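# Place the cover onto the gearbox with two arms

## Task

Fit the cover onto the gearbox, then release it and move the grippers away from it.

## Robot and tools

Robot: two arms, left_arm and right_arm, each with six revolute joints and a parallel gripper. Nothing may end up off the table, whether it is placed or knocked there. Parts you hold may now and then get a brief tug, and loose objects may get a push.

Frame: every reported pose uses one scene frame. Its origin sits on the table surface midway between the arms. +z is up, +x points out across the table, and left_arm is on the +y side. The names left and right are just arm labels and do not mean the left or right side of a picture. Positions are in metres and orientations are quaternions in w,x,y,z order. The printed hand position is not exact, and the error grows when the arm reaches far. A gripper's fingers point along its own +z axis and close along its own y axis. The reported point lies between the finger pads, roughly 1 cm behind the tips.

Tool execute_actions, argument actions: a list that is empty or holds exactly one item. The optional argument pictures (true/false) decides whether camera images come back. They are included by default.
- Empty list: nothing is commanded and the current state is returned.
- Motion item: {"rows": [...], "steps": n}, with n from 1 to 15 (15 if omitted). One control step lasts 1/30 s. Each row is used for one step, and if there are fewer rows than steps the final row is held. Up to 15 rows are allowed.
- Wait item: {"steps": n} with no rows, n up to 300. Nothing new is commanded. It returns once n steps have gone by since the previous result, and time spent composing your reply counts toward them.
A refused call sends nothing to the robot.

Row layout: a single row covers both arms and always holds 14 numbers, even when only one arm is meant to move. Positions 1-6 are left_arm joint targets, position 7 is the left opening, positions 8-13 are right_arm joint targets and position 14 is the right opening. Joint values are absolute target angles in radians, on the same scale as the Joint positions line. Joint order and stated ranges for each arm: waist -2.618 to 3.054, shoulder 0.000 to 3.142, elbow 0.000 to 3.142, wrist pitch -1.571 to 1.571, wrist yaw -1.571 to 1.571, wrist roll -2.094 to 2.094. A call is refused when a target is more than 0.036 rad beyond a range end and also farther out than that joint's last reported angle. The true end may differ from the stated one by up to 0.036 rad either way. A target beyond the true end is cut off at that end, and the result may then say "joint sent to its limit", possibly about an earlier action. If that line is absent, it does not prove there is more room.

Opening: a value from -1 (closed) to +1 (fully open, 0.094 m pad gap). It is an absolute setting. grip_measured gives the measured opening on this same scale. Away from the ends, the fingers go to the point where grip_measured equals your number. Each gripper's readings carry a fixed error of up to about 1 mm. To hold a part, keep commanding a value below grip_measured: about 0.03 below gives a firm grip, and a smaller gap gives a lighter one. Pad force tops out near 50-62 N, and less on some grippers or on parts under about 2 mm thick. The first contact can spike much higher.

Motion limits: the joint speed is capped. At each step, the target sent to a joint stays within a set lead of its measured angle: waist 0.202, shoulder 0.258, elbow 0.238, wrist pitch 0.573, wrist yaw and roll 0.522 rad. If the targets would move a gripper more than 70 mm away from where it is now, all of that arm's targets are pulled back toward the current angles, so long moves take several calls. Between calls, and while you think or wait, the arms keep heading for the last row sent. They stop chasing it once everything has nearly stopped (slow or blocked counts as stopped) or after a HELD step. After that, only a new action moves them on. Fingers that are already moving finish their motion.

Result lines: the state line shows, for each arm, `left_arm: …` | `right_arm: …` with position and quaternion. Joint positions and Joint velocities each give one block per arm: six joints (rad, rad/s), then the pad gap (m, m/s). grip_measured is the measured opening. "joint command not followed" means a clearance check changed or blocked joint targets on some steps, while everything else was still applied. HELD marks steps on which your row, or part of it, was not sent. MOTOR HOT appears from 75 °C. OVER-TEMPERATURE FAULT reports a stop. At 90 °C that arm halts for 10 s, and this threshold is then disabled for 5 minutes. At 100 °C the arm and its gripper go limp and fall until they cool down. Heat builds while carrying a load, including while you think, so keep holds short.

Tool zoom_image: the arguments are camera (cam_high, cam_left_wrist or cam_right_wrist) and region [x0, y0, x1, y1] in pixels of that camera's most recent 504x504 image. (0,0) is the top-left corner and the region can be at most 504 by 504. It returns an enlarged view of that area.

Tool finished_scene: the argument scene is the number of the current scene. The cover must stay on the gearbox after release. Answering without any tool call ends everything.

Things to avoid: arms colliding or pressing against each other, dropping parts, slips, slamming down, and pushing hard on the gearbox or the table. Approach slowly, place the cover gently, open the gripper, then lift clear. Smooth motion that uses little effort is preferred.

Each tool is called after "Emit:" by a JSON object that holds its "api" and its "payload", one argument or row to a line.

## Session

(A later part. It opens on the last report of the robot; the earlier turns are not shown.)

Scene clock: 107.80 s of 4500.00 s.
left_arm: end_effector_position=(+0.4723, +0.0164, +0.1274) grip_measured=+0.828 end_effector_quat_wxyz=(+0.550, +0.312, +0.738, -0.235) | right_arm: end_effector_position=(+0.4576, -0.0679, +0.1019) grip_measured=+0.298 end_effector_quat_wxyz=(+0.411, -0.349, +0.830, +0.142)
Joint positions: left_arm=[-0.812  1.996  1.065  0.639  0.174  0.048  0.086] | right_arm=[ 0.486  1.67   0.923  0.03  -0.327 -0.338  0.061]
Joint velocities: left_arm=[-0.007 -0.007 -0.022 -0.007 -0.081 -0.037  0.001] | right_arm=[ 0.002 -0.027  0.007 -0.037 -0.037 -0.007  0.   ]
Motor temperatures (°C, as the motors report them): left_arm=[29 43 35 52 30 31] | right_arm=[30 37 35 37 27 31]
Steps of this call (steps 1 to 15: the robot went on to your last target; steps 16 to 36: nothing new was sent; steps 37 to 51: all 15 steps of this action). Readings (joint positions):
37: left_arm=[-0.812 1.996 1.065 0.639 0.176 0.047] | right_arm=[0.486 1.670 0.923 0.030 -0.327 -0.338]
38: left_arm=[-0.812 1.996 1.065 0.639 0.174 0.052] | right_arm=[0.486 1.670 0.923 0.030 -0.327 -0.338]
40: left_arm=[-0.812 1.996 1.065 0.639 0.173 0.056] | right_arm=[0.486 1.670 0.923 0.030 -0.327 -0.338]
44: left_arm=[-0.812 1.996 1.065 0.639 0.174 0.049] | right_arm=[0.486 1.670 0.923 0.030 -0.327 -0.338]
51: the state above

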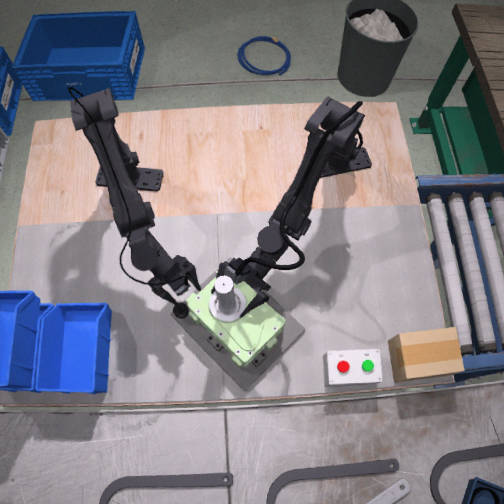

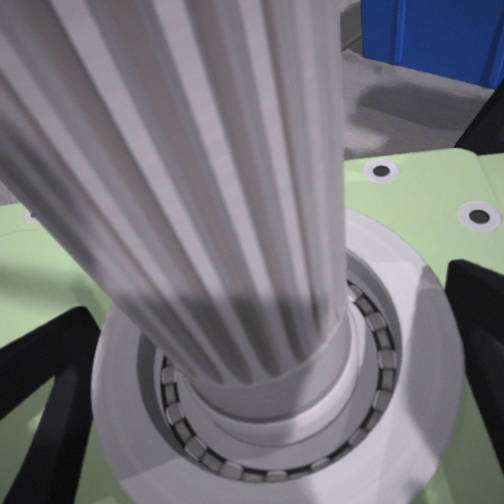

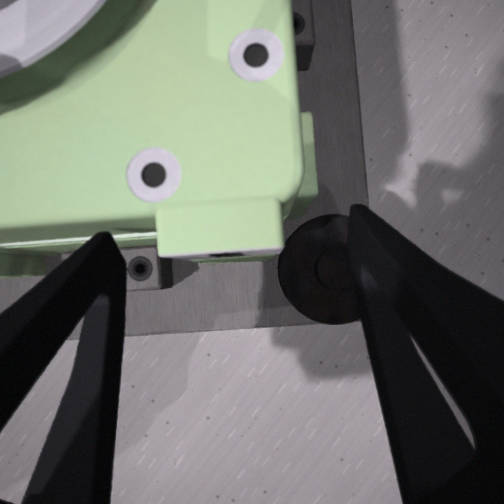

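Emit:
{"api": "execute_actions", "payload": {
  "actions": [
    {"rows":[[-0.812,2.07,1.0,0.42,0.18,0.0,0.78,0.486,1.66,0.92,0.03,-0.327,-0.34,0.3],[-0.812,2.04,0.98,0.48,0.18,0.02,0.78,0.486,1.66,0.92,0.03,-0.327,-0.34,0.3],[-0.812,2.02,0.96,0.52,0.18,0.02,0.78,0.486,1.66,0.92,0.03,-0.327,-0.34,0.3]],"steps":15}
  ]
}}

Emit:
{"api": "zoom_image", "payload": {
  "camera": "cam_left_wrist",
  "region": [110,230,430,504]
}}

Scene clock: 108.97 s of 4500.00 s.
left_arm: end_effector_position=(+0.4715, +0.0173, +0.1278) grip_measured=+0.828 end_effector_quat_wxyz=(+0.561, +0.309, +0.730, -0.237) | right_arm: end_effector_position=(+0.4576, -0.0679, +0.1019) grip_measured=+0.298 end_effector_quat_wxyz=(+0.411, -0.349, +0.830, +0.142)
Joint positions: left_arm=[-0.812  2.003  1.043  0.696  0.172  0.048  0.086] | right_arm=[ 0.486  1.67   0.923  0.03  -0.327 -0.338  0.061]
Joint velocities: left_arm=[ 0.007  0.022 -0.002  0.007  0.081 -0.007 -0.   ] | right_arm=[-0.022 -0.012  0.012 -0.007  0.022  0.007 -0.001]
Motor temperatures (°C, as the motors report them): left_arm=[29 43 35 51 30 31] | right_arm=[30 37 35 37 27 31]
Steps of this call (steps 1 to 15: the robot went on to your last target; steps 16 to 20: nothing new was sent; steps 21 to 35: all 15 steps of this action). Readings (joint positions):
21: left_arm=[-0.812 1.996 1.065 0.639 0.174 0.050] | right_arm=[0.486 1.670 0.923 0.030 -0.327 -0.338]
22: left_arm=[-0.812 1.996 1.061 0.644 0.173 0.050] | right_arm=[0.486 1.670 0.923 0.030 -0.327 -0.338]
24: left_arm=[-0.812 1.999 1.049 0.674 0.172 0.049] | right_arm=[0.486 1.670 0.923 0.030 -0.327 -0.338]
28: left_arm=[-0.812 2.003 1.043 0.695 0.172 0.048] | right_arm=[0.486 1.670 0.923 0.030 -0.327 -0.338]
35: the state above

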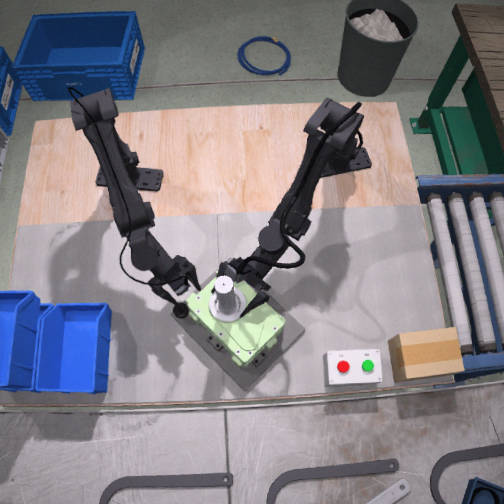

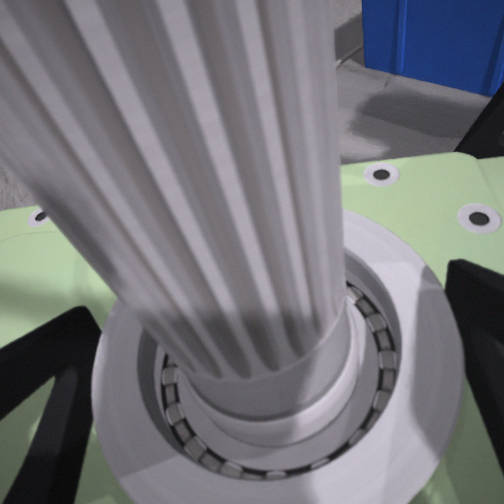

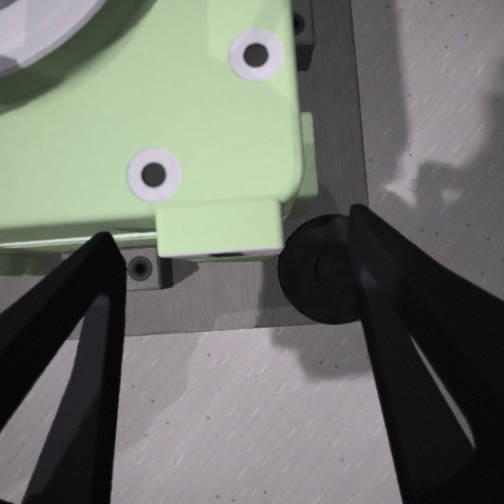

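Region (110, 230, 430, 504) of cam_left_wrist's 504x504 image, scaled by 1.575, with more detail than that image has; it fills the top 432 rows of this view, and the rest is white.

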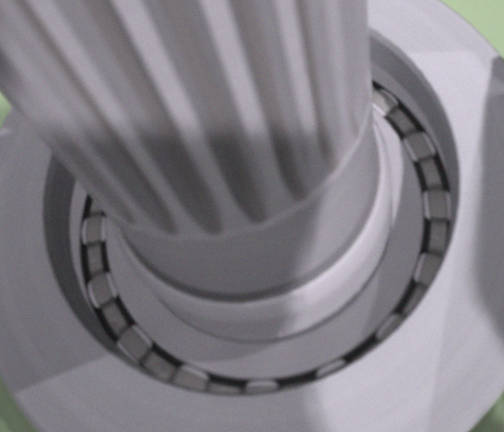

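Emit:
{"api": "execute_actions", "payload": {
  "actions": [
    {"rows":[[-0.812,2.02,1.02,0.6,0.175,0.04,0.78,0.486,1.64,0.95,-0.02,-0.327,-0.34,0.3],[-0.812,2.02,1.02,0.6,0.175,0.04,0.78,0.486,1.62,0.99,-0.07,-0.327,-0.34,0.3],[-0.812,2.02,1.02,0.6,0.175,0.04,0.78,0.486,1.60,1.03,-0.12,-0.327,-0.34,0.3]],"steps":15}
  ],
  "pictures": false
}}

Emit:
{"api": "execute_actions", "payload": {
  "actions": [
    {"rows":[[-0.812,2.02,1.02,0.6,0.175,0.04,0.78,0.486,1.60,1.03,-0.12,-0.327,-0.34,-1]],"steps":15}
  ]
}}

Scene clock: 110.30 s of 4500.00 s.
left_arm: end_effector_position=(+0.4718, +0.0171, +0.1288) grip_measured=+0.828 end_effector_quat_wxyz=(+0.563, +0.309, +0.728, -0.237) | right_arm: end_effector_position=(+0.4588, -0.0675, +0.1343) grip_measured=+0.298 end_effector_quat_wxyz=(+0.413, -0.349, +0.829, +0.141)
Joint positions: left_arm=[-0.812  2.003  1.043  0.701  0.172  0.049  0.086] | right_arm=[ 0.486  1.617  1.003 -0.097 -0.326 -0.338  0.061]
Joint velocities: left_arm=[ 0.007  0.007 -0.017 -0.007  0.007 -0.007  0.   ] | right_arm=[-0.002  0.007  0.007 -0.095 -0.007 -0.037  0.   ]
Motor temperatures (°C, as the motors report them): left_arm=[29 43 35 51 30 31] | right_arm=[30 37 35 37 27 31]
Steps of this call (steps 1 to 15: the robot went on to your last target; steps 16 to 25: nothing new was sent; steps 26 to 40: all 15 steps of this action). Readings (joint positions):
26: left_arm=[-0.812 2.003 1.043 0.699 0.172 0.049] | right_arm=[0.486 1.670 0.923 0.027 -0.327 -0.338]
27: left_arm=[-0.812 2.003 1.043 0.701 0.172 0.049] | right_arm=[0.486 1.668 0.928 0.011 -0.326 -0.338]
29: left_arm=[-0.812 2.003 1.043 0.701 0.172 0.049] | right_arm=[0.486 1.660 0.956 -0.048 -0.326 -0.338]
33: left_arm=[-0.812 2.003 1.043 0.701 0.172 0.049] | right_arm=[0.486 1.626 0.997 -0.076 -0.326 -0.338]
40: the state above

Scene clock: 110.80 s of 4500.00 s.
left_arm: end_effector_position=(+0.4718, +0.0171, +0.1288) grip_measured=+0.828 end_effector_quat_wxyz=(+0.563, +0.309, +0.728, -0.237) | right_arm: end_effector_position=(+0.4573, -0.0680, +0.1325) grip_measured=-0.978 end_effector_quat_wxyz=(+0.409, -0.349, +0.831, +0.142)
Joint positions: left_arm=[-0.812  2.003  1.043  0.701  0.172  0.049  0.086] | right_arm=[ 0.486  1.617  1.003 -0.107 -0.326 -0.338  0.001]
Joint velocities: left_arm=[-0.002  0.012 -0.002  0.007 -0.051  0.007  0.001] | right_arm=[ 0.012  0.002 -0.012 -0.022 -0.007 -0.022 -0.001]
Motor temperatures (°C, as the motors report them): left_arm=[29 43 35 51 30 31] | right_arm=[30 37 35 37 27 31]
Steps of this call (steps 1 to 15: all 15 steps of this action). Readings (joint positions):
1: left_arm=[-0.812 2.003 1.043 0.701 0.172 0.049] | right_arm=[0.486 1.617 1.003 -0.099 -0.326 -0.338]
2: left_arm=[-0.812 2.003 1.043 0.701 0.172 0.049] | right_arm=[0.486 1.617 1.003 -0.101 -0.326 -0.338]
4: left_arm=[-0.812 2.003 1.043 0.701 0.172 0.049] | right_arm=[0.486 1.617 1.003 -0.103 -0.326 -0.338]
8: left_arm=[-0.812 2.003 1.043 0.701 0.172 0.049] | right_arm=[0.486 1.617 1.003 -0.106 -0.326 -0.338]
15: the state above

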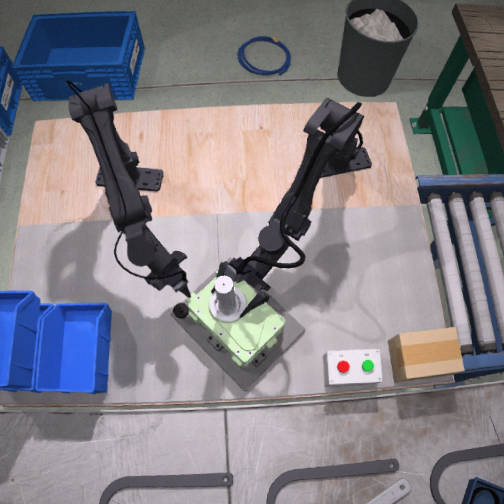

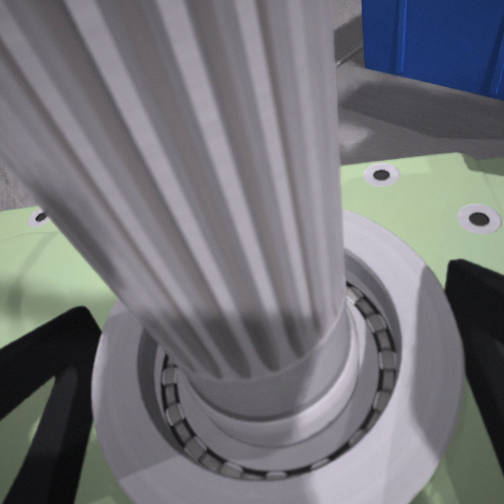

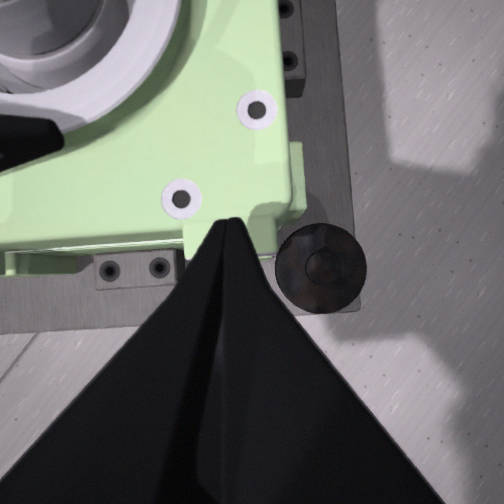

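Emit:
{"api": "execute_actions", "payload": {
  "actions": [
    {"rows":[[-0.812,2.0,1.043,0.7,0.172,0.049,1,0.486,1.60,1.02,-0.11,-0.327,-0.34,-1],[-0.812,1.99,1.043,0.7,0.172,0.049,1,0.486,1.60,1.02,-0.11,-0.327,-0.34,-1],[-0.812,1.98,1.043,0.7,0.172,0.049,1,0.486,1.60,1.02,-0.11,-0.327,-0.34,-1],[-0.812,1.97,1.043,0.7,0.172,0.049,1,0.486,1.60,1.02,-0.11,-0.327,-0.34,-1],[-0.812,1.96,1.04,0.7,0.172,0.049,1,0.486,1.60,1.02,-0.11,-0.327,-0.34,-1],[-0.812,1.95,1.03,0.7,0.172,0.049,1,0.486,1.60,1.02,-0.11,-0.327,-0.34,-1],[-0.812,1.93,1.01,0.7,0.172,0.049,1,0.486,1.60,1.02,-0.11,-0.327,-0.34,-1],[-0.812,1.91,0.99,0.7,0.172,0.049,1,0.486,1.60,1.02,-0.11,-0.327,-0.34,-1],[-0.81,1.89,0.97,0.7,0.172,0.049,1,0.486,1.60,1.02,-0.11,-0.327,-0.34,-1],[-0.808,1.87,0.945,0.7,0.172,0.049,1,0.486,1.60,1.02,-0.11,-0.327,-0.34,-1]],"steps":15}
  ]
}}

Scene clock: 112.33 s of 4500.00 s.
left_arm: end_effector_position=(+0.4551, +0.0290, +0.1562) grip_measured=+1.000 end_effector_quat_wxyz=(+0.578, +0.307, +0.717, -0.240) | right_arm: end_effector_position=(+0.4573, -0.0680, +0.1325) grip_measured=-0.978 end_effector_quat_wxyz=(+0.409, -0.349, +0.831, +0.142)
Joint positions: left_arm=[-0.812  1.886  0.962  0.703  0.172  0.049  0.094] | right_arm=[ 0.486  1.617  1.003 -0.107 -0.326 -0.338  0.001]
Joint velocities: left_arm=[-0.007 -0.032 -0.002 -0.007 -0.007  0.007  0.   ] | right_arm=[ 0.002  0.002  0.007  0.022  0.066 -0.022 -0.001]
Motor temperatures (°C, as the motors report them): left_arm=[29 43 35 51 30 31] | right_arm=[30 37 36 37 27 31]
Steps of this call (steps 1 to 15: the robot went on to your last target; steps 16 to 31: nothing new was sent; steps 32 to 46: all 15 steps of this action). Readings (joint positions):
32: left_arm=[-0.812 2.003 1.043 0.706 0.172 0.049] | right_arm=[0.486 1.617 1.003 -0.107 -0.326 -0.338]
33: left_arm=[-0.812 2.003 1.043 0.708 0.172 0.049] | right_arm=[0.486 1.617 1.003 -0.107 -0.326 -0.338]
35: left_arm=[-0.812 2.002 1.043 0.708 0.172 0.049] | right_arm=[0.486 1.617 1.003 -0.107 -0.326 -0.338]
39: left_arm=[-0.812 1.977 1.030 0.703 0.172 0.049] | right_arm=[0.486 1.617 1.003 -0.107 -0.326 -0.338]
46: the state above

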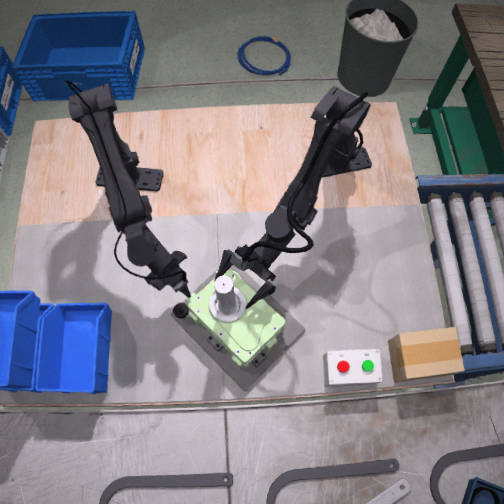

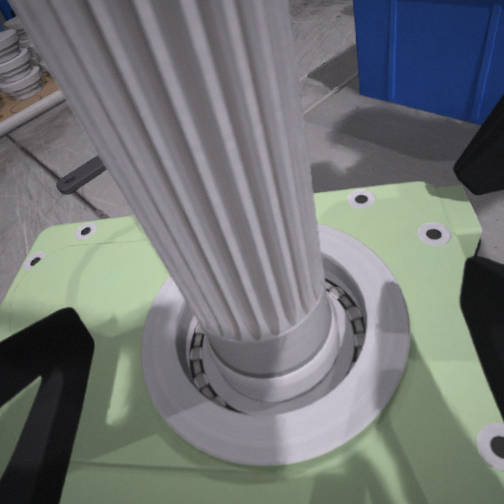

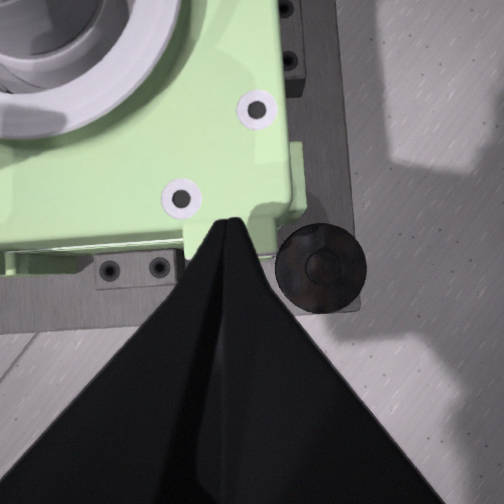

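Emit:
{"api": "execute_actions", "payload": {
  "actions": [
    {"rows":[[-0.81,1.88,0.94,0.67,0.172,0.049,1,0.486,1.60,1.02,-0.11,-0.327,-0.34,-1],[-0.81,1.88,0.935,0.65,0.172,0.049,1,0.486,1.60,1.02,-0.11,-0.327,-0.34,-1],[-0.81,1.885,0.93,0.63,0.172,0.049,1,0.486,1.60,1.02,-0.11,-0.327,-0.34,-1],[-0.81,1.89,0.925,0.63,0.172,0.049,1,0.486,1.60,1.02,-0.11,-0.327,-0.34,-1],[-0.81,1.90,0.92,0.63,0.172,0.049,1,0.486,1.60,1.02,-0.11,-0.327,-0.34,-1]],"steps":15}
  ]
}}

Scene clock: 113.63 s of 4500.00 s.
left_arm: end_effector_position=(+0.4476, +0.0345, +0.1269) grip_measured=+1.000 end_effector_quat_wxyz=(+0.545, +0.314, +0.742, -0.232) | right_arm: end_effector_position=(+0.4573, -0.0680, +0.1325) grip_measured=-0.978 end_effector_quat_wxyz=(+0.409, -0.349, +0.831, +0.142)
Joint positions: left_arm=[-0.812  1.898  0.933  0.657  0.172  0.052  0.094] | right_arm=[ 0.486  1.617  1.003 -0.107 -0.326 -0.338  0.001]
Joint velocities: left_arm=[-0.002 -0.022  0.002 -0.022 -0.081  0.037  0.   ] | right_arm=[-0.012  0.002 -0.002 -0.022 -0.007 -0.037 -0.001]
Motor temperatures (°C, as the motors report them): left_arm=[29 43 35 51 30 31] | right_arm=[30 37 36 37 27 31]
Steps of this call (steps 1 to 15: the robot went on to your last target; steps 16 to 24: nothing new was sent; steps 25 to 39: all 15 steps of this action). Readings (joint positions):
25: left_arm=[-0.812 1.886 0.962 0.700 0.172 0.049] | right_arm=[0.486 1.617 1.003 -0.107 -0.326 -0.338]
26: left_arm=[-0.812 1.886 0.962 0.695 0.172 0.049] | right_arm=[0.486 1.617 1.003 -0.107 -0.326 -0.338]
28: left_arm=[-0.812 1.886 0.956 0.683 0.172 0.049] | right_arm=[0.486 1.617 1.003 -0.107 -0.326 -0.338]
32: left_arm=[-0.812 1.895 0.936 0.658 0.172 0.049] | right_arm=[0.486 1.617 1.003 -0.107 -0.326 -0.338]
39: the state above

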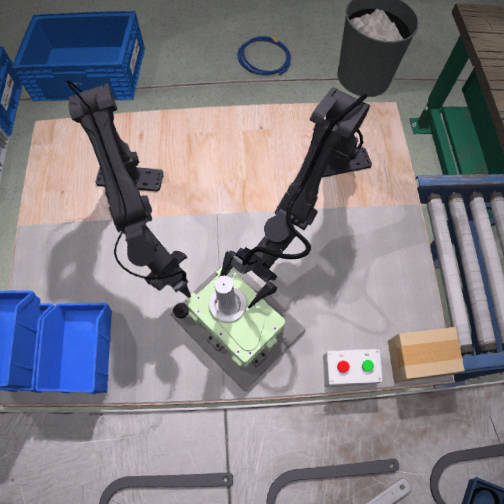

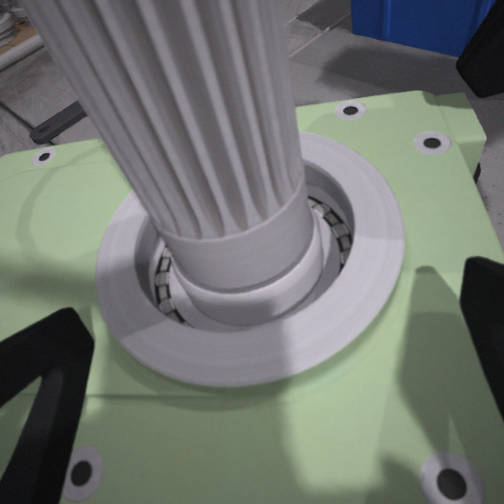

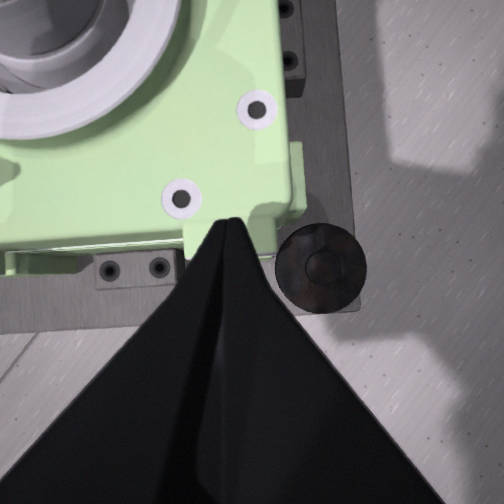

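Press.

Emit:
{"api": "execute_actions", "payload": {
  "actions": [
    {"rows":[[-0.81,1.92,0.91,0.6,0.172,0.07,1,0.486,1.60,1.02,-0.11,-0.327,-0.34,-1],[-0.81,1.94,0.90,0.56,0.172,0.09,1,0.486,1.60,1.02,-0.11,-0.327,-0.34,-1],[-0.81,1.96,0.89,0.52,0.172,0.11,1,0.486,1.60,1.02,-0.11,-0.327,-0.34,-1],[-0.81,1.98,0.88,0.48,0.172,0.12,1,0.486,1.60,1.02,-0.11,-0.327,-0.34,-1]],"steps":15}
  ]
}}

Scene clock: 115.07 s of 4500.00 s.
left_arm: end_effector_position=(+0.4476, +0.0337, +0.1228) grip_measured=+1.000 end_effector_quat_wxyz=(+0.546, +0.325, +0.739, -0.226) | right_arm: end_effector_position=(+0.4573, -0.0680, +0.1325) grip_measured=-0.978 end_effector_quat_wxyz=(+0.409, -0.349, +0.831, +0.142)
Joint positions: left_arm=[-0.812  1.909  0.933  0.663  0.175  0.078  0.094] | right_arm=[ 0.486  1.617  1.003 -0.107 -0.326 -0.338  0.001]
Joint velocities: left_arm=[ 0.017 -0.002 -0.002 -0.007 -0.066 -0.007  0.   ] | right_arm=[ 0.002 -0.007 -0.017 -0.037 -0.007 -0.037 -0.001]
Motor temperatures (°C, as the motors report them): left_arm=[29 43 35 51 30 31] | right_arm=[30 37 36 37 27 31]
Steps of this call (steps 1 to 15: the robot went on to your last target; steps 16 to 28: nothing new was sent; steps 29 to 43: all 15 steps of this action). Readings (joint positions):
29: left_arm=[-0.812 1.899 0.933 0.656 0.172 0.055] | right_arm=[0.486 1.617 1.003 -0.107 -0.326 -0.338]
30: left_arm=[-0.812 1.901 0.933 0.655 0.172 0.062] | right_arm=[0.486 1.617 1.003 -0.107 -0.326 -0.338]
32: left_arm=[-0.812 1.907 0.933 0.658 0.173 0.078] | right_arm=[0.486 1.617 1.003 -0.107 -0.326 -0.338]
36: left_arm=[-0.812 1.909 0.933 0.662 0.174 0.078] | right_arm=[0.486 1.617 1.003 -0.107 -0.326 -0.338]
43: the state above

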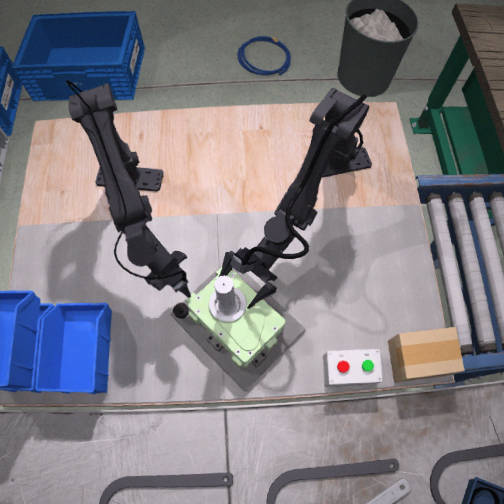

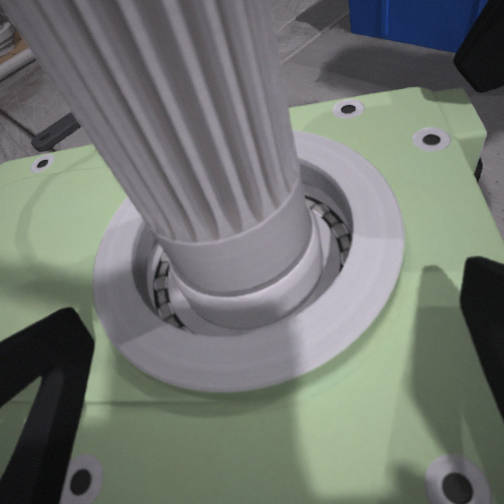

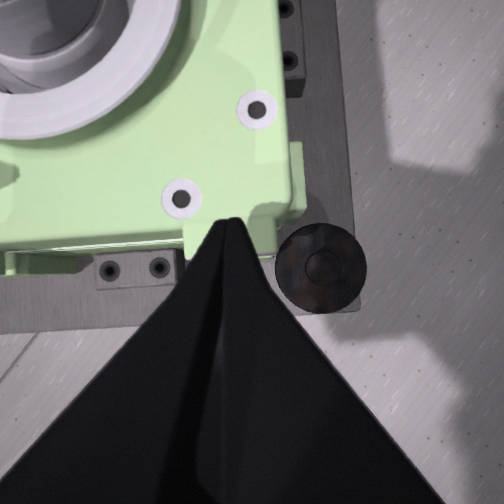

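Emit:
{"api": "execute_actions", "payload": {
  "actions": [
    {"rows":[[-0.81,1.9,0.93,0.66,0.172,0.06,1,0.486,1.56,0.96,-0.05,-0.327,-0.34,-1],[-0.81,1.85,0.9,0.66,0.172,0.06,1,0.486,1.52,0.88,0.05,-0.327,-0.34,-1],[-0.80,1.78,0.83,0.66,0.172,0.06,1,0.486,1.48,0.78,0.17,-0.327,-0.34,-1],[-0.79,1.68,0.73,0.66,0.172,0.06,1,0.486,1.45,0.66,0.3,-0.327,-0.34,-1]],"steps":15}
  ]
}}

Scene clock: 116.33 s of 4500.00 s.
left_arm: end_effector_position=(+0.4108, +0.0682, +0.1465) grip_measured=+1.000 end_effector_quat_wxyz=(+0.555, +0.314, +0.736, -0.226) | right_arm: end_effector_position=(+0.4209, -0.0797, +0.1195) grip_measured=-0.978 end_effector_quat_wxyz=(+0.482, -0.349, +0.792, +0.134)
Joint positions: left_arm=[-0.799  1.689  0.74   0.659  0.174  0.069  0.094] | right_arm=[ 0.486  1.466  0.658  0.254 -0.326 -0.338  0.001]
Joint velocities: left_arm=[-0.002 -0.027 -0.012  0.022  0.051  0.022  0.   ] | right_arm=[ 0.012 -0.022  0.007  0.256  0.051  0.007 -0.   ]
Motor temperatures (°C, as the motors report them): left_arm=[29 42 35 51 30 31] | right_arm=[30 37 36 37 27 31]
Steps of this call (steps 1 to 15: the robot went on to your last target; steps 16 to 23: nothing new was sent; steps 24 to 38: all 15 steps of this action). Readings (joint positions):
24: left_arm=[-0.812 1.907 0.933 0.671 0.175 0.075] | right_arm=[0.486 1.614 0.998 -0.100 -0.326 -0.338]
25: left_arm=[-0.812 1.903 0.932 0.672 0.175 0.074] | right_arm=[0.486 1.601 0.975 -0.070 -0.326 -0.338]
27: left_arm=[-0.811 1.848 0.869 0.671 0.174 0.072] | right_arm=[0.486 1.536 0.856 0.050 -0.326 -0.338]
31: left_arm=[-0.800 1.698 0.740 0.655 0.174 0.070] | right_arm=[0.486 1.466 0.673 0.170 -0.326 -0.338]
38: the state above

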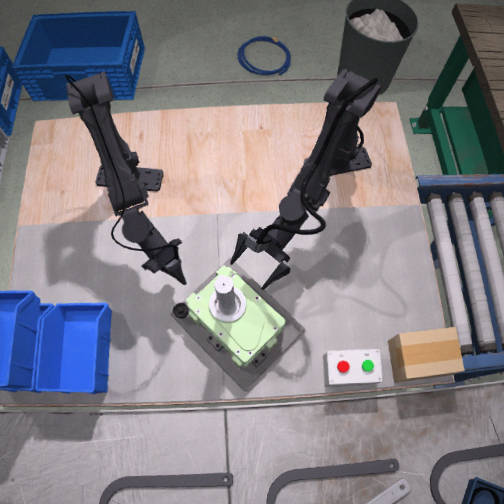

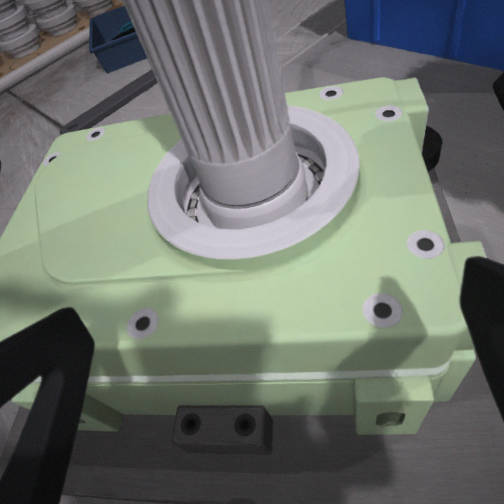

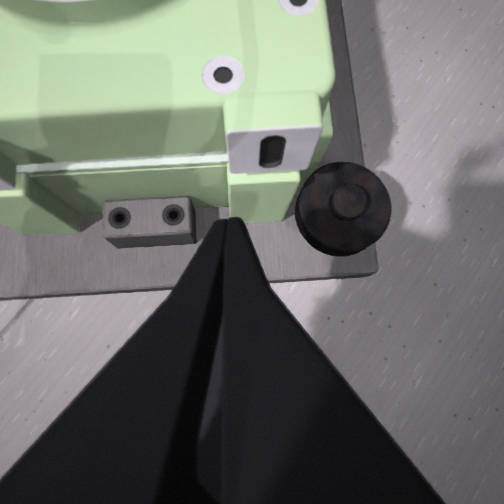

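Emit:
{"api": "zoom_image", "payload": {
  "camera": "cam_right_wrist",
  "region": [0,60,360,260]
}}

Emit:
{"api": "zoom_image", "payload": {
  "camera": "cam_left_wrist",
  "region": [20,280,504,460]
}}

Emit:
{"api": "zoom_image", "payload": {
  "camera": "cam_high",
  "region": [170,255,300,385]
}}

Region (0, 60, 360, 260) of cam_right_wrist's 504x504 image, scaled by 1.400, with more detail than that image has.

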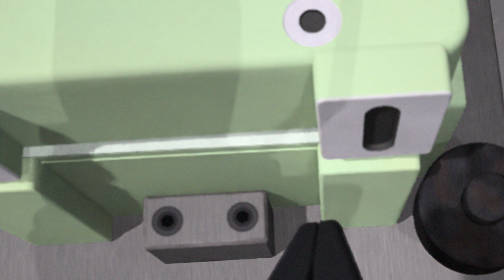

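Region (20, 280, 504, 460) of cam_left_wrist's 504x504 image, scaled by 1.041, with more detail than that image has; it fills the top 187 rows of this view, and the rest is white.

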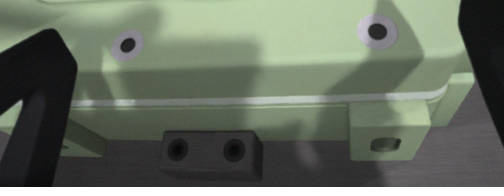

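Region (170, 255, 300, 385) of cam_high's 504x504 image, scaled by 3.877, with more detail than that image has.

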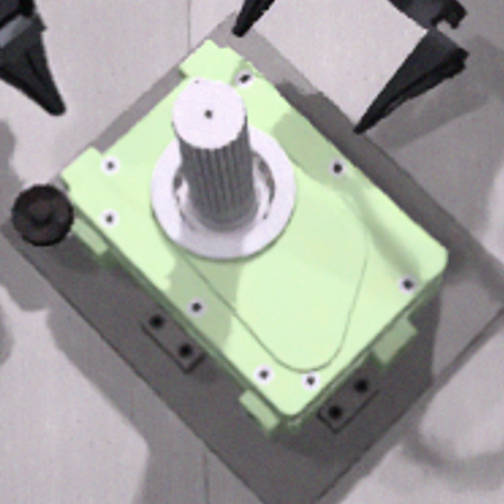

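Emit:
{"api": "execute_actions", "payload": {
  "actions": [
    {"rows":[[-0.79,1.68,0.73,0.66,0.172,0.06,1,0.486,1.47,0.8,0.12,-0.327,-0.34,-1],[-0.79,1.68,0.73,0.66,0.172,0.06,1,0.486,1.5,0.9,0.0,-0.327,-0.34,-1],[-0.79,1.68,0.73,0.66,0.172,0.06,1,0.486,1.54,0.98,-0.08,-0.327,-0.34,-1],[-0.79,1.68,0.73,0.66,0.172,0.06,1,0.486,1.58,1.04,-0.11,-0.327,-0.34,-1],[-0.79,1.68,0.73,0.66,0.172,0.06,1,0.486,1.61,1.07,-0.11,-0.327,-0.34,-1],[-0.79,1.68,0.73,0.66,0.172,0.06,1,0.486,1.64,1.1,-0.11,-0.327,-0.34,-1],[-0.79,1.68,0.73,0.66,0.172,0.06,1,0.486,1.67,1.12,-0.11,-0.327,-0.34,-1],[-0.79,1.68,0.73,0.66,0.172,0.06,1,0.486,1.70,1.13,-0.11,-0.327,-0.34,-1]],"steps":15}
  ]
}}

Scene clock: 118.97 s of 4500.00 s.
left_arm: end_effector_position=(+0.4108, +0.0682, +0.1465) grip_measured=+1.000 end_effector_quat_wxyz=(+0.555, +0.314, +0.736, -0.226) | right_arm: end_effector_position=(+0.4894, -0.0579, +0.1460) grip_measured=-0.978 end_effector_quat_wxyz=(+0.434, -0.349, +0.819, +0.139)
Joint positions: left_arm=[-0.799  1.689  0.74   0.659  0.174  0.069  0.094] | right_arm=[ 0.486  1.705  1.114 -0.074 -0.326 -0.338  0.001]
Joint velocities: left_arm=[-0.002 -0.022 -0.007  0.007 -0.022  0.022  0.   ] | right_arm=[ 0.012  0.09  -0.007 -0.256  0.037 -0.007 -0.001]
Motor temperatures (°C, as the motors report them): left_arm=[29 42 35 51 30 31] | right_arm=[30 36 36 37 27 31]
Steps of this call (steps 1 to 30: the robot went on to your last target; steps 31 to 64: nothing new was sent; steps 65 to 79: all 15 steps of this action). Readings (joint positions):
65: left_arm=[-0.799 1.689 0.740 0.659 0.174 0.069] | right_arm=[0.486 1.467 0.674 0.250 -0.326 -0.338]
66: left_arm=[-0.799 1.689 0.740 0.659 0.174 0.069] | right_arm=[0.486 1.476 0.717 0.185 -0.326 -0.338]
68: left_arm=[-0.799 1.689 0.740 0.659 0.174 0.069] | right_arm=[0.486 1.524 0.853 0.071 -0.326 -0.338]
72: left_arm=[-0.799 1.689 0.740 0.659 0.174 0.069] | right_arm=[0.486 1.632 1.081 0.002 -0.326 -0.338]
79: the state above

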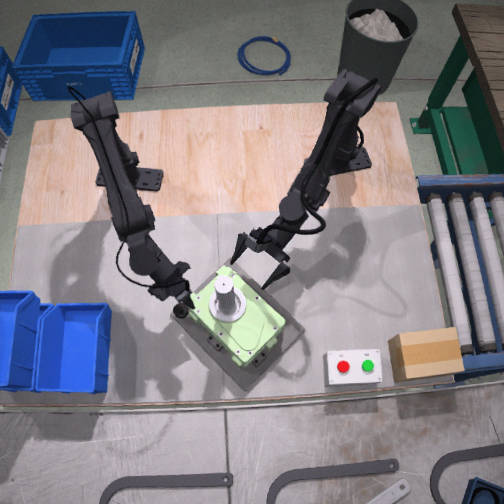

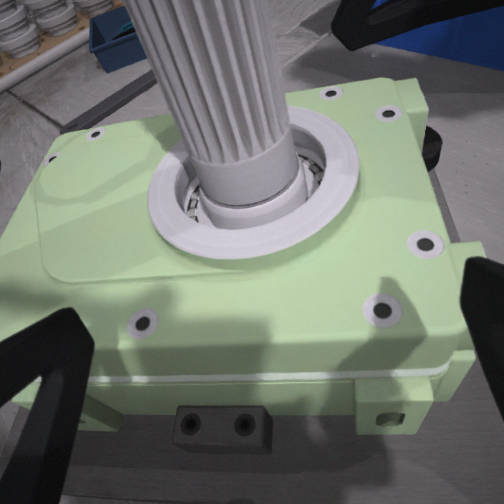

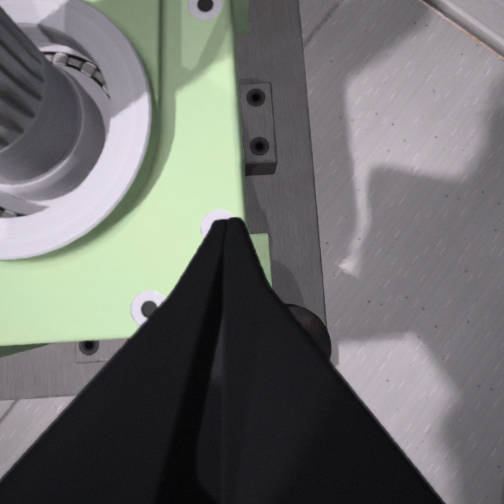

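Emit:
{"api": "execute_actions", "payload": {
  "actions": [
    {"rows":[[-0.79,1.68,0.73,0.66,0.172,0.06,1,0.51,1.69,1.09,-0.1,-0.327,-0.34,-1],[-0.79,1.68,0.73,0.66,0.172,0.06,1,0.53,1.69,1.07,-0.09,-0.327,-0.34,-1],[-0.79,1.68,0.73,0.66,0.172,0.06,1,0.53,1.69,1.06,-0.08,-0.327,-0.34,-1],[-0.79,1.68,0.73,0.66,0.172,0.06,1,0.53,1.69,1.05,-0.07,-0.327,-0.34,-1],[-0.79,1.68,0.73,0.66,0.172,0.06,1,0.53,1.695,1.04,-0.06,-0.327,-0.34,-1],[-0.79,1.68,0.73,0.66,0.172,0.06,1,0.53,1.70,1.03,-0.05,-0.327,-0.34,-1],[-0.79,1.68,0.73,0.66,0.172,0.06,1,0.53,1.705,1.02,-0.04,-0.327,-0.34,-1]],"steps":15}
  ]
}}

Emit:
{"api": "execute_actions", "payload": {
  "actions": [
    {"rows":[[-0.79,1.68,0.73,0.66,0.172,0.06,1,0.53,1.72,1.0,-0.05,-0.327,-0.34,-1],[-0.79,1.68,0.73,0.66,0.172,0.06,1,0.53,1.74,0.98,-0.07,-0.327,-0.34,-1],[-0.79,1.68,0.73,0.66,0.172,0.06,1,0.53,1.77,0.96,-0.1,-0.327,-0.34,-1],[-0.79,1.68,0.73,0.66,0.172,0.06,1,0.53,1.79,0.94,-0.12,-0.327,-0.34,-1]],"steps":15}
  ]
}}

Scene clock: 120.47 s of 4500.00 s.
left_arm: end_effector_position=(+0.4108, +0.0682, +0.1465) grip_measured=+1.000 end_effector_quat_wxyz=(+0.555, +0.314, +0.736, -0.226) | right_arm: end_effector_position=(+0.4721, -0.0436, +0.1257) grip_measured=-0.978 end_effector_quat_wxyz=(+0.421, -0.366, +0.816, +0.150)
Joint positions: left_arm=[-0.799  1.689  0.74   0.659  0.174  0.068  0.094] | right_arm=[ 0.526  1.707  1.046 -0.026 -0.328 -0.338  0.001]
Joint velocities: left_arm=[ 0.002 -0.002 -0.007  0.037  0.051  0.037  0.   ] | right_arm=[-0.002 -0.022 -0.002  0.022 -0.051 -0.051  0.   ]
Motor temperatures (°C, as the motors report them): left_arm=[29 42 35 51 30 31] | right_arm=[30 36 36 37 27 31]
Steps of this call (steps 1 to 30: the robot went on to your last target; steps 31 to 45: all 15 steps of this action). Readings (joint positions):
31: left_arm=[-0.799 1.689 0.740 0.659 0.174 0.069] | right_arm=[0.487 1.707 1.114 -0.097 -0.325 -0.338]
32: left_arm=[-0.799 1.689 0.740 0.659 0.174 0.068] | right_arm=[0.492 1.707 1.110 -0.094 -0.324 -0.338]
34: left_arm=[-0.799 1.689 0.740 0.659 0.174 0.068] | right_arm=[0.509 1.707 1.092 -0.085 -0.324 -0.338]
38: left_arm=[-0.799 1.689 0.740 0.659 0.174 0.068] | right_arm=[0.526 1.707 1.055 -0.048 -0.327 -0.338]
45: the state above

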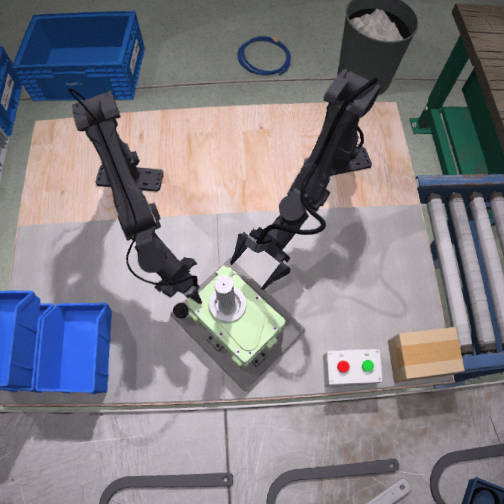

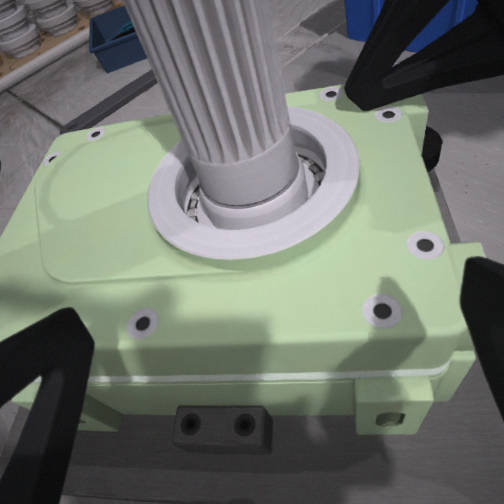

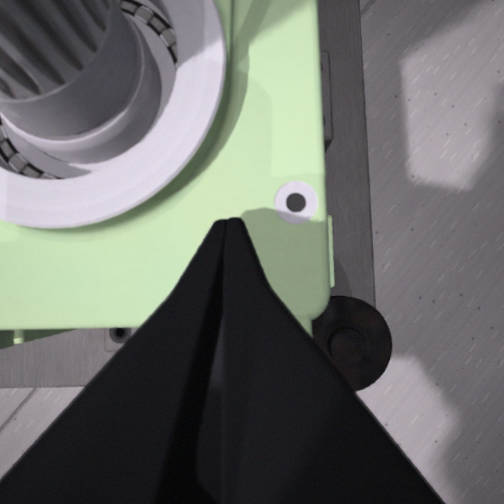

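Scene clock: 120.97 s of 4500.00 s.
left_arm: end_effector_position=(+0.4108, +0.0682, +0.1465) grip_measured=+1.000 end_effector_quat_wxyz=(+0.555, +0.314, +0.736, -0.226) | right_arm: end_effector_position=(+0.4727, -0.0402, +0.1228) grip_measured=-0.978 end_effector_quat_wxyz=(+0.436, -0.369, +0.806, +0.156)
Joint positions: left_arm=[-0.799  1.689  0.74   0.659  0.174  0.068  0.094] | right_arm=[ 0.526  1.714  1.011  0.051 -0.346 -0.338  0.001]
Joint velocities: left_arm=[-0.012 -0.007 -0.007  0.051 -0.037  0.037  0.   ] | right_arm=[-0.017 -0.002 -0.007 -0.022 -0.022 -0.051 -0.001]
Motor temperatures (°C, as the motors report them): left_arm=[29 42 35 51 30 31] | right_arm=[30 36 36 37 27 31]
Steps of this call (steps 1 to 15: all 15 steps of this action). Readings (joint positions):
1: left_arm=[-0.799 1.689 0.740 0.659 0.174 0.068] | right_arm=[0.526 1.707 1.043 -0.024 -0.328 -0.338]
2: left_arm=[-0.799 1.689 0.740 0.659 0.174 0.068] | right_arm=[0.526 1.707 1.037 -0.016 -0.329 -0.338]
4: left_arm=[-0.799 1.689 0.740 0.659 0.174 0.068] | right_arm=[0.526 1.707 1.025 0.006 -0.332 -0.338]
8: left_arm=[-0.799 1.689 0.740 0.659 0.174 0.068] | right_arm=[0.526 1.707 1.012 0.033 -0.337 -0.338]
15: the state above

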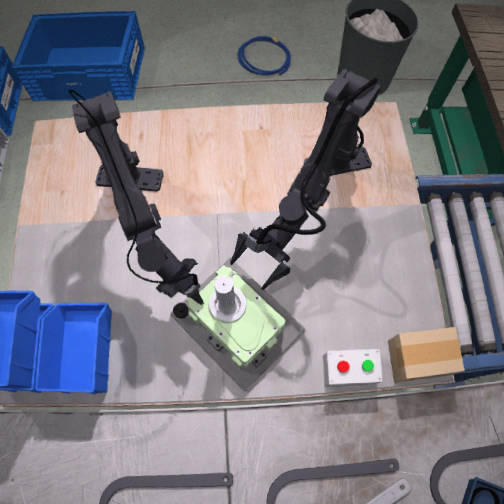

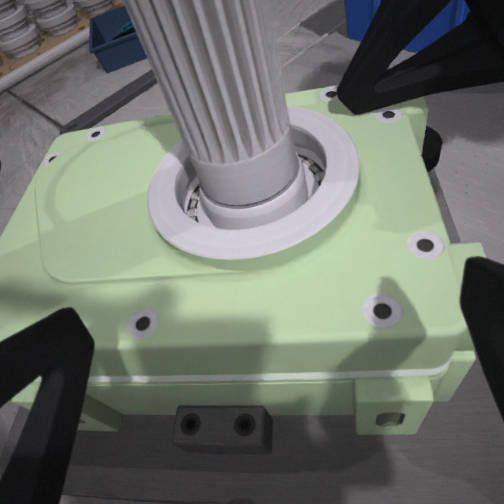

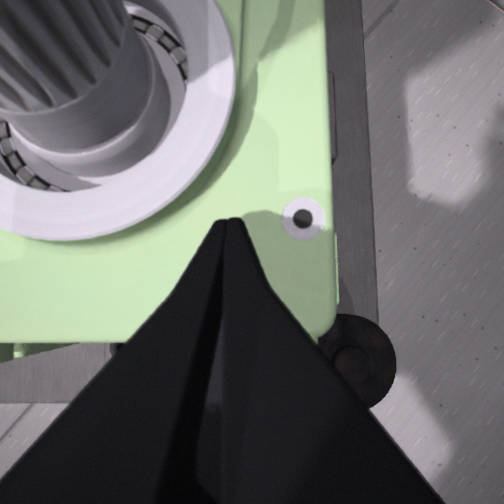

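Emit:
{"api": "zoom_image", "payload": {
  "camera": "cam_left_wrist",
  "region": [60,300,480,440]
}}

Emit:
{"api": "execute_actions", "payload": {
  "actions": [
    {"rows":[[-0.8,1.74,0.81,0.65,0.172,0.06,1,0.53,1.75,0.98,-0.05,-0.327,-0.34,-1],[-0.805,1.79,0.87,0.64,0.172,0.05,1,0.53,1.75,0.98,-0.05,-0.327,-0.34,-1],[-0.81,1.83,0.91,0.64,0.172,0.05,1,0.53,1.75,0.98,-0.05,-0.327,-0.34,-1],[-0.81,1.85,0.93,0.64,0.172,0.05,1,0.53,1.75,0.98,-0.05,-0.327,-0.34,-1],[-0.81,1.86,0.93,0.64,0.172,0.05,1,0.53,1.75,0.98,-0.05,-0.327,-0.34,-1],[-0.81,1.87,0.93,0.64,0.172,0.05,1,0.53,1.75,0.98,-0.05,-0.327,-0.34,-1],[-0.81,1.88,0.93,0.64,0.172,0.05,1,0.53,1.75,0.98,-0.05,-0.327,-0.34,-1],[-0.81,1.89,0.925,0.64,0.172,0.05,1,0.53,1.75,0.98,-0.05,-0.327,-0.34,-1],[-0.81,1.9,0.92,0.63,0.172,0.05,1,0.53,1.75,0.98,-0.05,-0.327,-0.34,-1]],"steps":15}
  ],
  "pictures": false
}}

Emit:
{"api": "execute_actions", "payload": {
  "actions": [
    {"rows":[[-0.81,1.93,0.91,0.58,0.172,0.03,1,0.53,1.77,0.96,-0.1,-0.327,-0.34,-1],[-0.81,1.96,0.90,0.53,0.172,0.0,1,0.53,1.77,0.96,-0.1,-0.327,-0.34,-1],[-0.81,1.99,0.89,0.48,0.172,-0.03,1,0.53,1.79,0.94,-0.12,-0.327,-0.34,-1]],"steps":15}
  ]
}}

Region (60, 300, 480, 440) of cam_left_wrist's 504x504 image, scaled by 1.200, with more detail than that image has.

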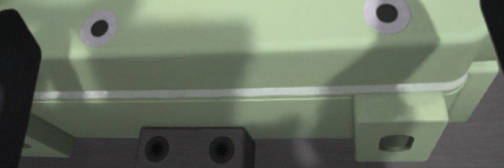

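Scene clock: 123.00 s of 4500.00 s.
left_arm: end_effector_position=(+0.4469, +0.0431, +0.1255) grip_measured=+1.000 end_effector_quat_wxyz=(+0.547, +0.314, +0.743, -0.225) | right_arm: end_effector_position=(+0.4735, -0.0397, +0.1238) grip_measured=-0.978 end_effector_quat_wxyz=(+0.439, -0.369, +0.804, +0.157)
Joint positions: left_arm=[-0.799  1.883  0.907  0.667  0.174  0.065  0.094] | right_arm=[ 0.526  1.715  1.01   0.06  -0.347 -0.338  0.001]
Joint velocities: left_arm=[-0.002 -0.007  0.002  0.051  0.007 -0.022  0.   ] | right_arm=[ 0.007 -0.012 -0.002  0.022 -0.022  0.066 -0.   ]
Motor temperatures (°C, as the motors report them): left_arm=[29 42 35 51 30 31] | right_arm=[30 36 35 37 27 31]
Steps of this call (steps 1 to 15: the robot went on to your last target; steps 16 to 46: nothing new was sent; steps 47 to 61: all 15 steps of this action). Readings (joint positions):
47: left_arm=[-0.799 1.694 0.745 0.658 0.174 0.068] | right_arm=[0.526 1.715 1.010 0.058 -0.347 -0.338]
48: left_arm=[-0.799 1.712 0.767 0.654 0.174 0.067] | right_arm=[0.526 1.715 1.010 0.059 -0.347 -0.338]
50: left_arm=[-0.799 1.783 0.846 0.652 0.174 0.064] | right_arm=[0.526 1.715 1.010 0.060 -0.347 -0.338]
54: left_arm=[-0.799 1.870 0.906 0.653 0.174 0.060] | right_arm=[0.526 1.715 1.010 0.060 -0.347 -0.338]
61: the state above

Scene clock: 123.50 s of 4500.00 s.
left_arm: end_effector_position=(+0.4505, +0.0415, +0.1236) grip_measured=+1.000 end_effector_quat_wxyz=(+0.553, +0.299, +0.742, -0.235) | right_arm: end_effector_position=(+0.4732, -0.0395, +0.1227) grip_measured=-0.978 end_effector_quat_wxyz=(+0.438, -0.369, +0.805, +0.157)
Joint positions: left_arm=[-0.799  1.91   0.907  0.716  0.169  0.031  0.094] | right_arm=[ 0.526  1.717  1.01   0.058 -0.349 -0.338  0.001]
Joint velocities: left_arm=[-0.007  0.007 -0.007 -0.037  0.022 -0.051  0.   ] | right_arm=[-0.017  0.012  0.002  0.022  0.007 -0.022  0.   ]
Motor temperatures (°C, as the motors report them): left_arm=[29 42 35 51 30 31] | right_arm=[30 36 35 36 27 31]
Steps of this call (steps 1 to 15: all 15 steps of this action). Readings (joint positions):
1: left_arm=[-0.799 1.886 0.907 0.667 0.173 0.063] | right_arm=[0.526 1.715 1.010 0.058 -0.347 -0.338]
2: left_arm=[-0.799 1.890 0.907 0.671 0.173 0.060] | right_arm=[0.526 1.715 1.010 0.058 -0.347 -0.338]
4: left_arm=[-0.799 1.900 0.907 0.691 0.172 0.050] | right_arm=[0.526 1.717 1.010 0.058 -0.349 -0.338]
8: left_arm=[-0.799 1.908 0.907 0.711 0.170 0.039] | right_arm=[0.526 1.717 1.010 0.058 -0.349 -0.338]
15: the state above

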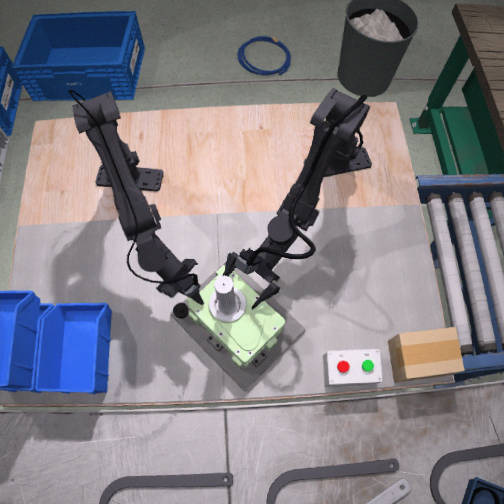

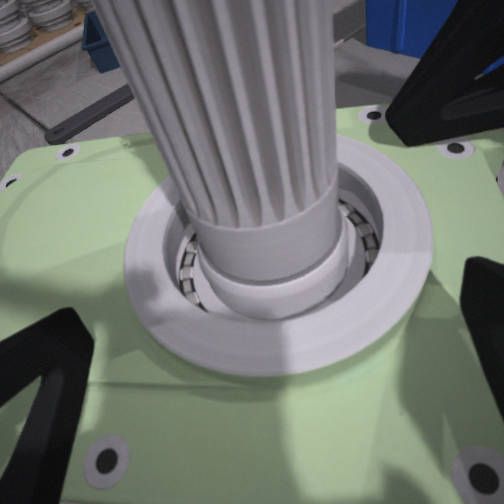

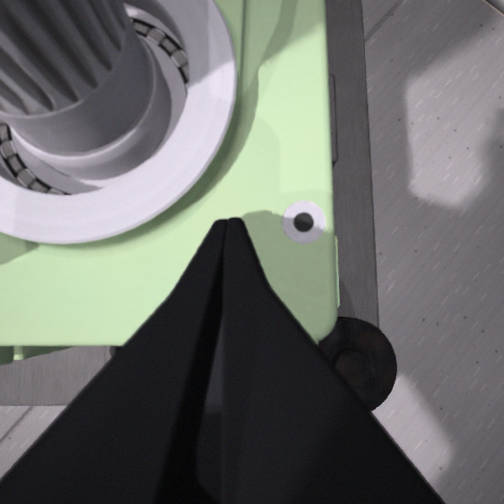

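Emit:
{"api": "execute_actions", "payload": {
  "actions": [
    {"rows":[[-0.8,1.9,0.91,0.7,0.172,0.05,1,0.526,1.70,1.01,0.05,-0.34,-0.34,-1],[-0.8,1.85,0.88,0.68,0.172,0.05,1,0.52,1.67,1.01,0.05,-0.33,-0.34,-1],[-0.8,1.79,0.83,0.68,0.172,0.05,1,0.51,1.63,0.99,0.05,-0.33,-0.34,-1],[-0.79,1.72,0.76,0.68,0.172,0.05,1,0.5,1.58,0.95,0.05,-0.33,-0.34,-1],[-0.78,1.65,0.68,0.7,0.18,0.05,1,0.49,1.52,0.88,0.08,-0.33,-0.34,-1],[-0.77,1.58,0.6,0.72,0.19,0.05,1,0.48,1.46,0.8,0.1,-0.33,-0.34,-1],[-0.76,1.52,0.53,0.74,0.2,0.05,1,0.47,1.4,0.72,0.15,-0.33,-0.34,-1]],"steps":15}
  ]
}}

Scene clock: 124.87 s of 4500.00 s.
left_arm: end_effector_position=(+0.3786, +0.1036, +0.1501) grip_measured=+1.000 end_effector_quat_wxyz=(+0.566, +0.296, +0.733, -0.232) | right_arm: end_effector_position=(+0.4226, -0.0829, +0.1477) grip_measured=-0.978 end_effector_quat_wxyz=(+0.483, -0.346, +0.793, +0.135)
Joint positions: left_arm=[-0.768  1.521  0.543  0.72   0.189  0.044  0.094] | right_arm=[ 0.474  1.405  0.733  0.118 -0.334 -0.338  0.001]
Joint velocities: left_arm=[-0.012 -0.027 -0.002  0.022  0.081 -0.037  0.   ] | right_arm=[-0.002 -0.012 -0.007  0.037 -0.022 -0.022 -0.001]
Motor temperatures (°C, as the motors report them): left_arm=[29 42 35 51 30 31] | right_arm=[30 36 35 36 27 31]
Steps of this call (steps 1 to 15: the robot went on to your last target; steps 16 to 26: nothing new was sent; steps 27 to 41: all 15 steps of this action). Readings (joint positions):
27: left_arm=[-0.799 1.907 0.907 0.725 0.169 0.033] | right_arm=[0.526 1.714 1.010 0.066 -0.349 -0.338]
28: left_arm=[-0.799 1.903 0.907 0.722 0.169 0.037] | right_arm=[0.526 1.712 1.010 0.067 -0.347 -0.338]
30: left_arm=[-0.799 1.857 0.862 0.710 0.169 0.039] | right_arm=[0.522 1.688 0.997 0.062 -0.342 -0.338]
34: left_arm=[-0.781 1.595 0.605 0.711 0.181 0.042] | right_arm=[0.487 1.478 0.804 0.101 -0.336 -0.338]
41: the state above

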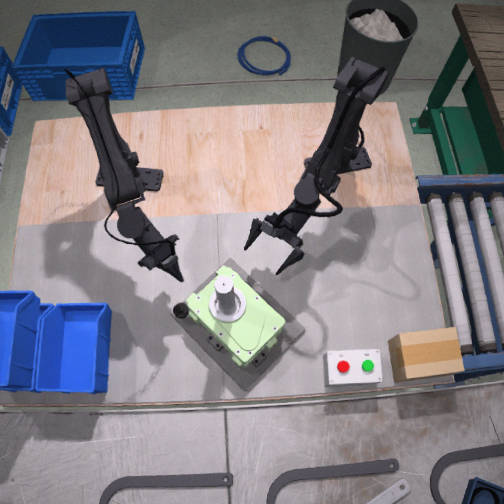

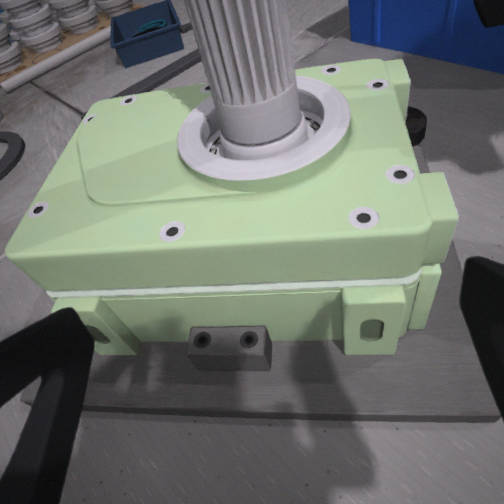

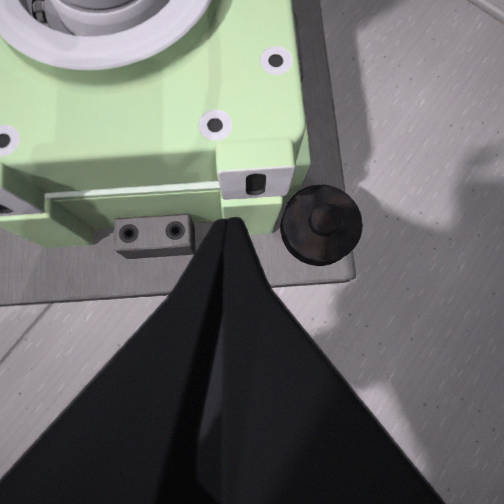

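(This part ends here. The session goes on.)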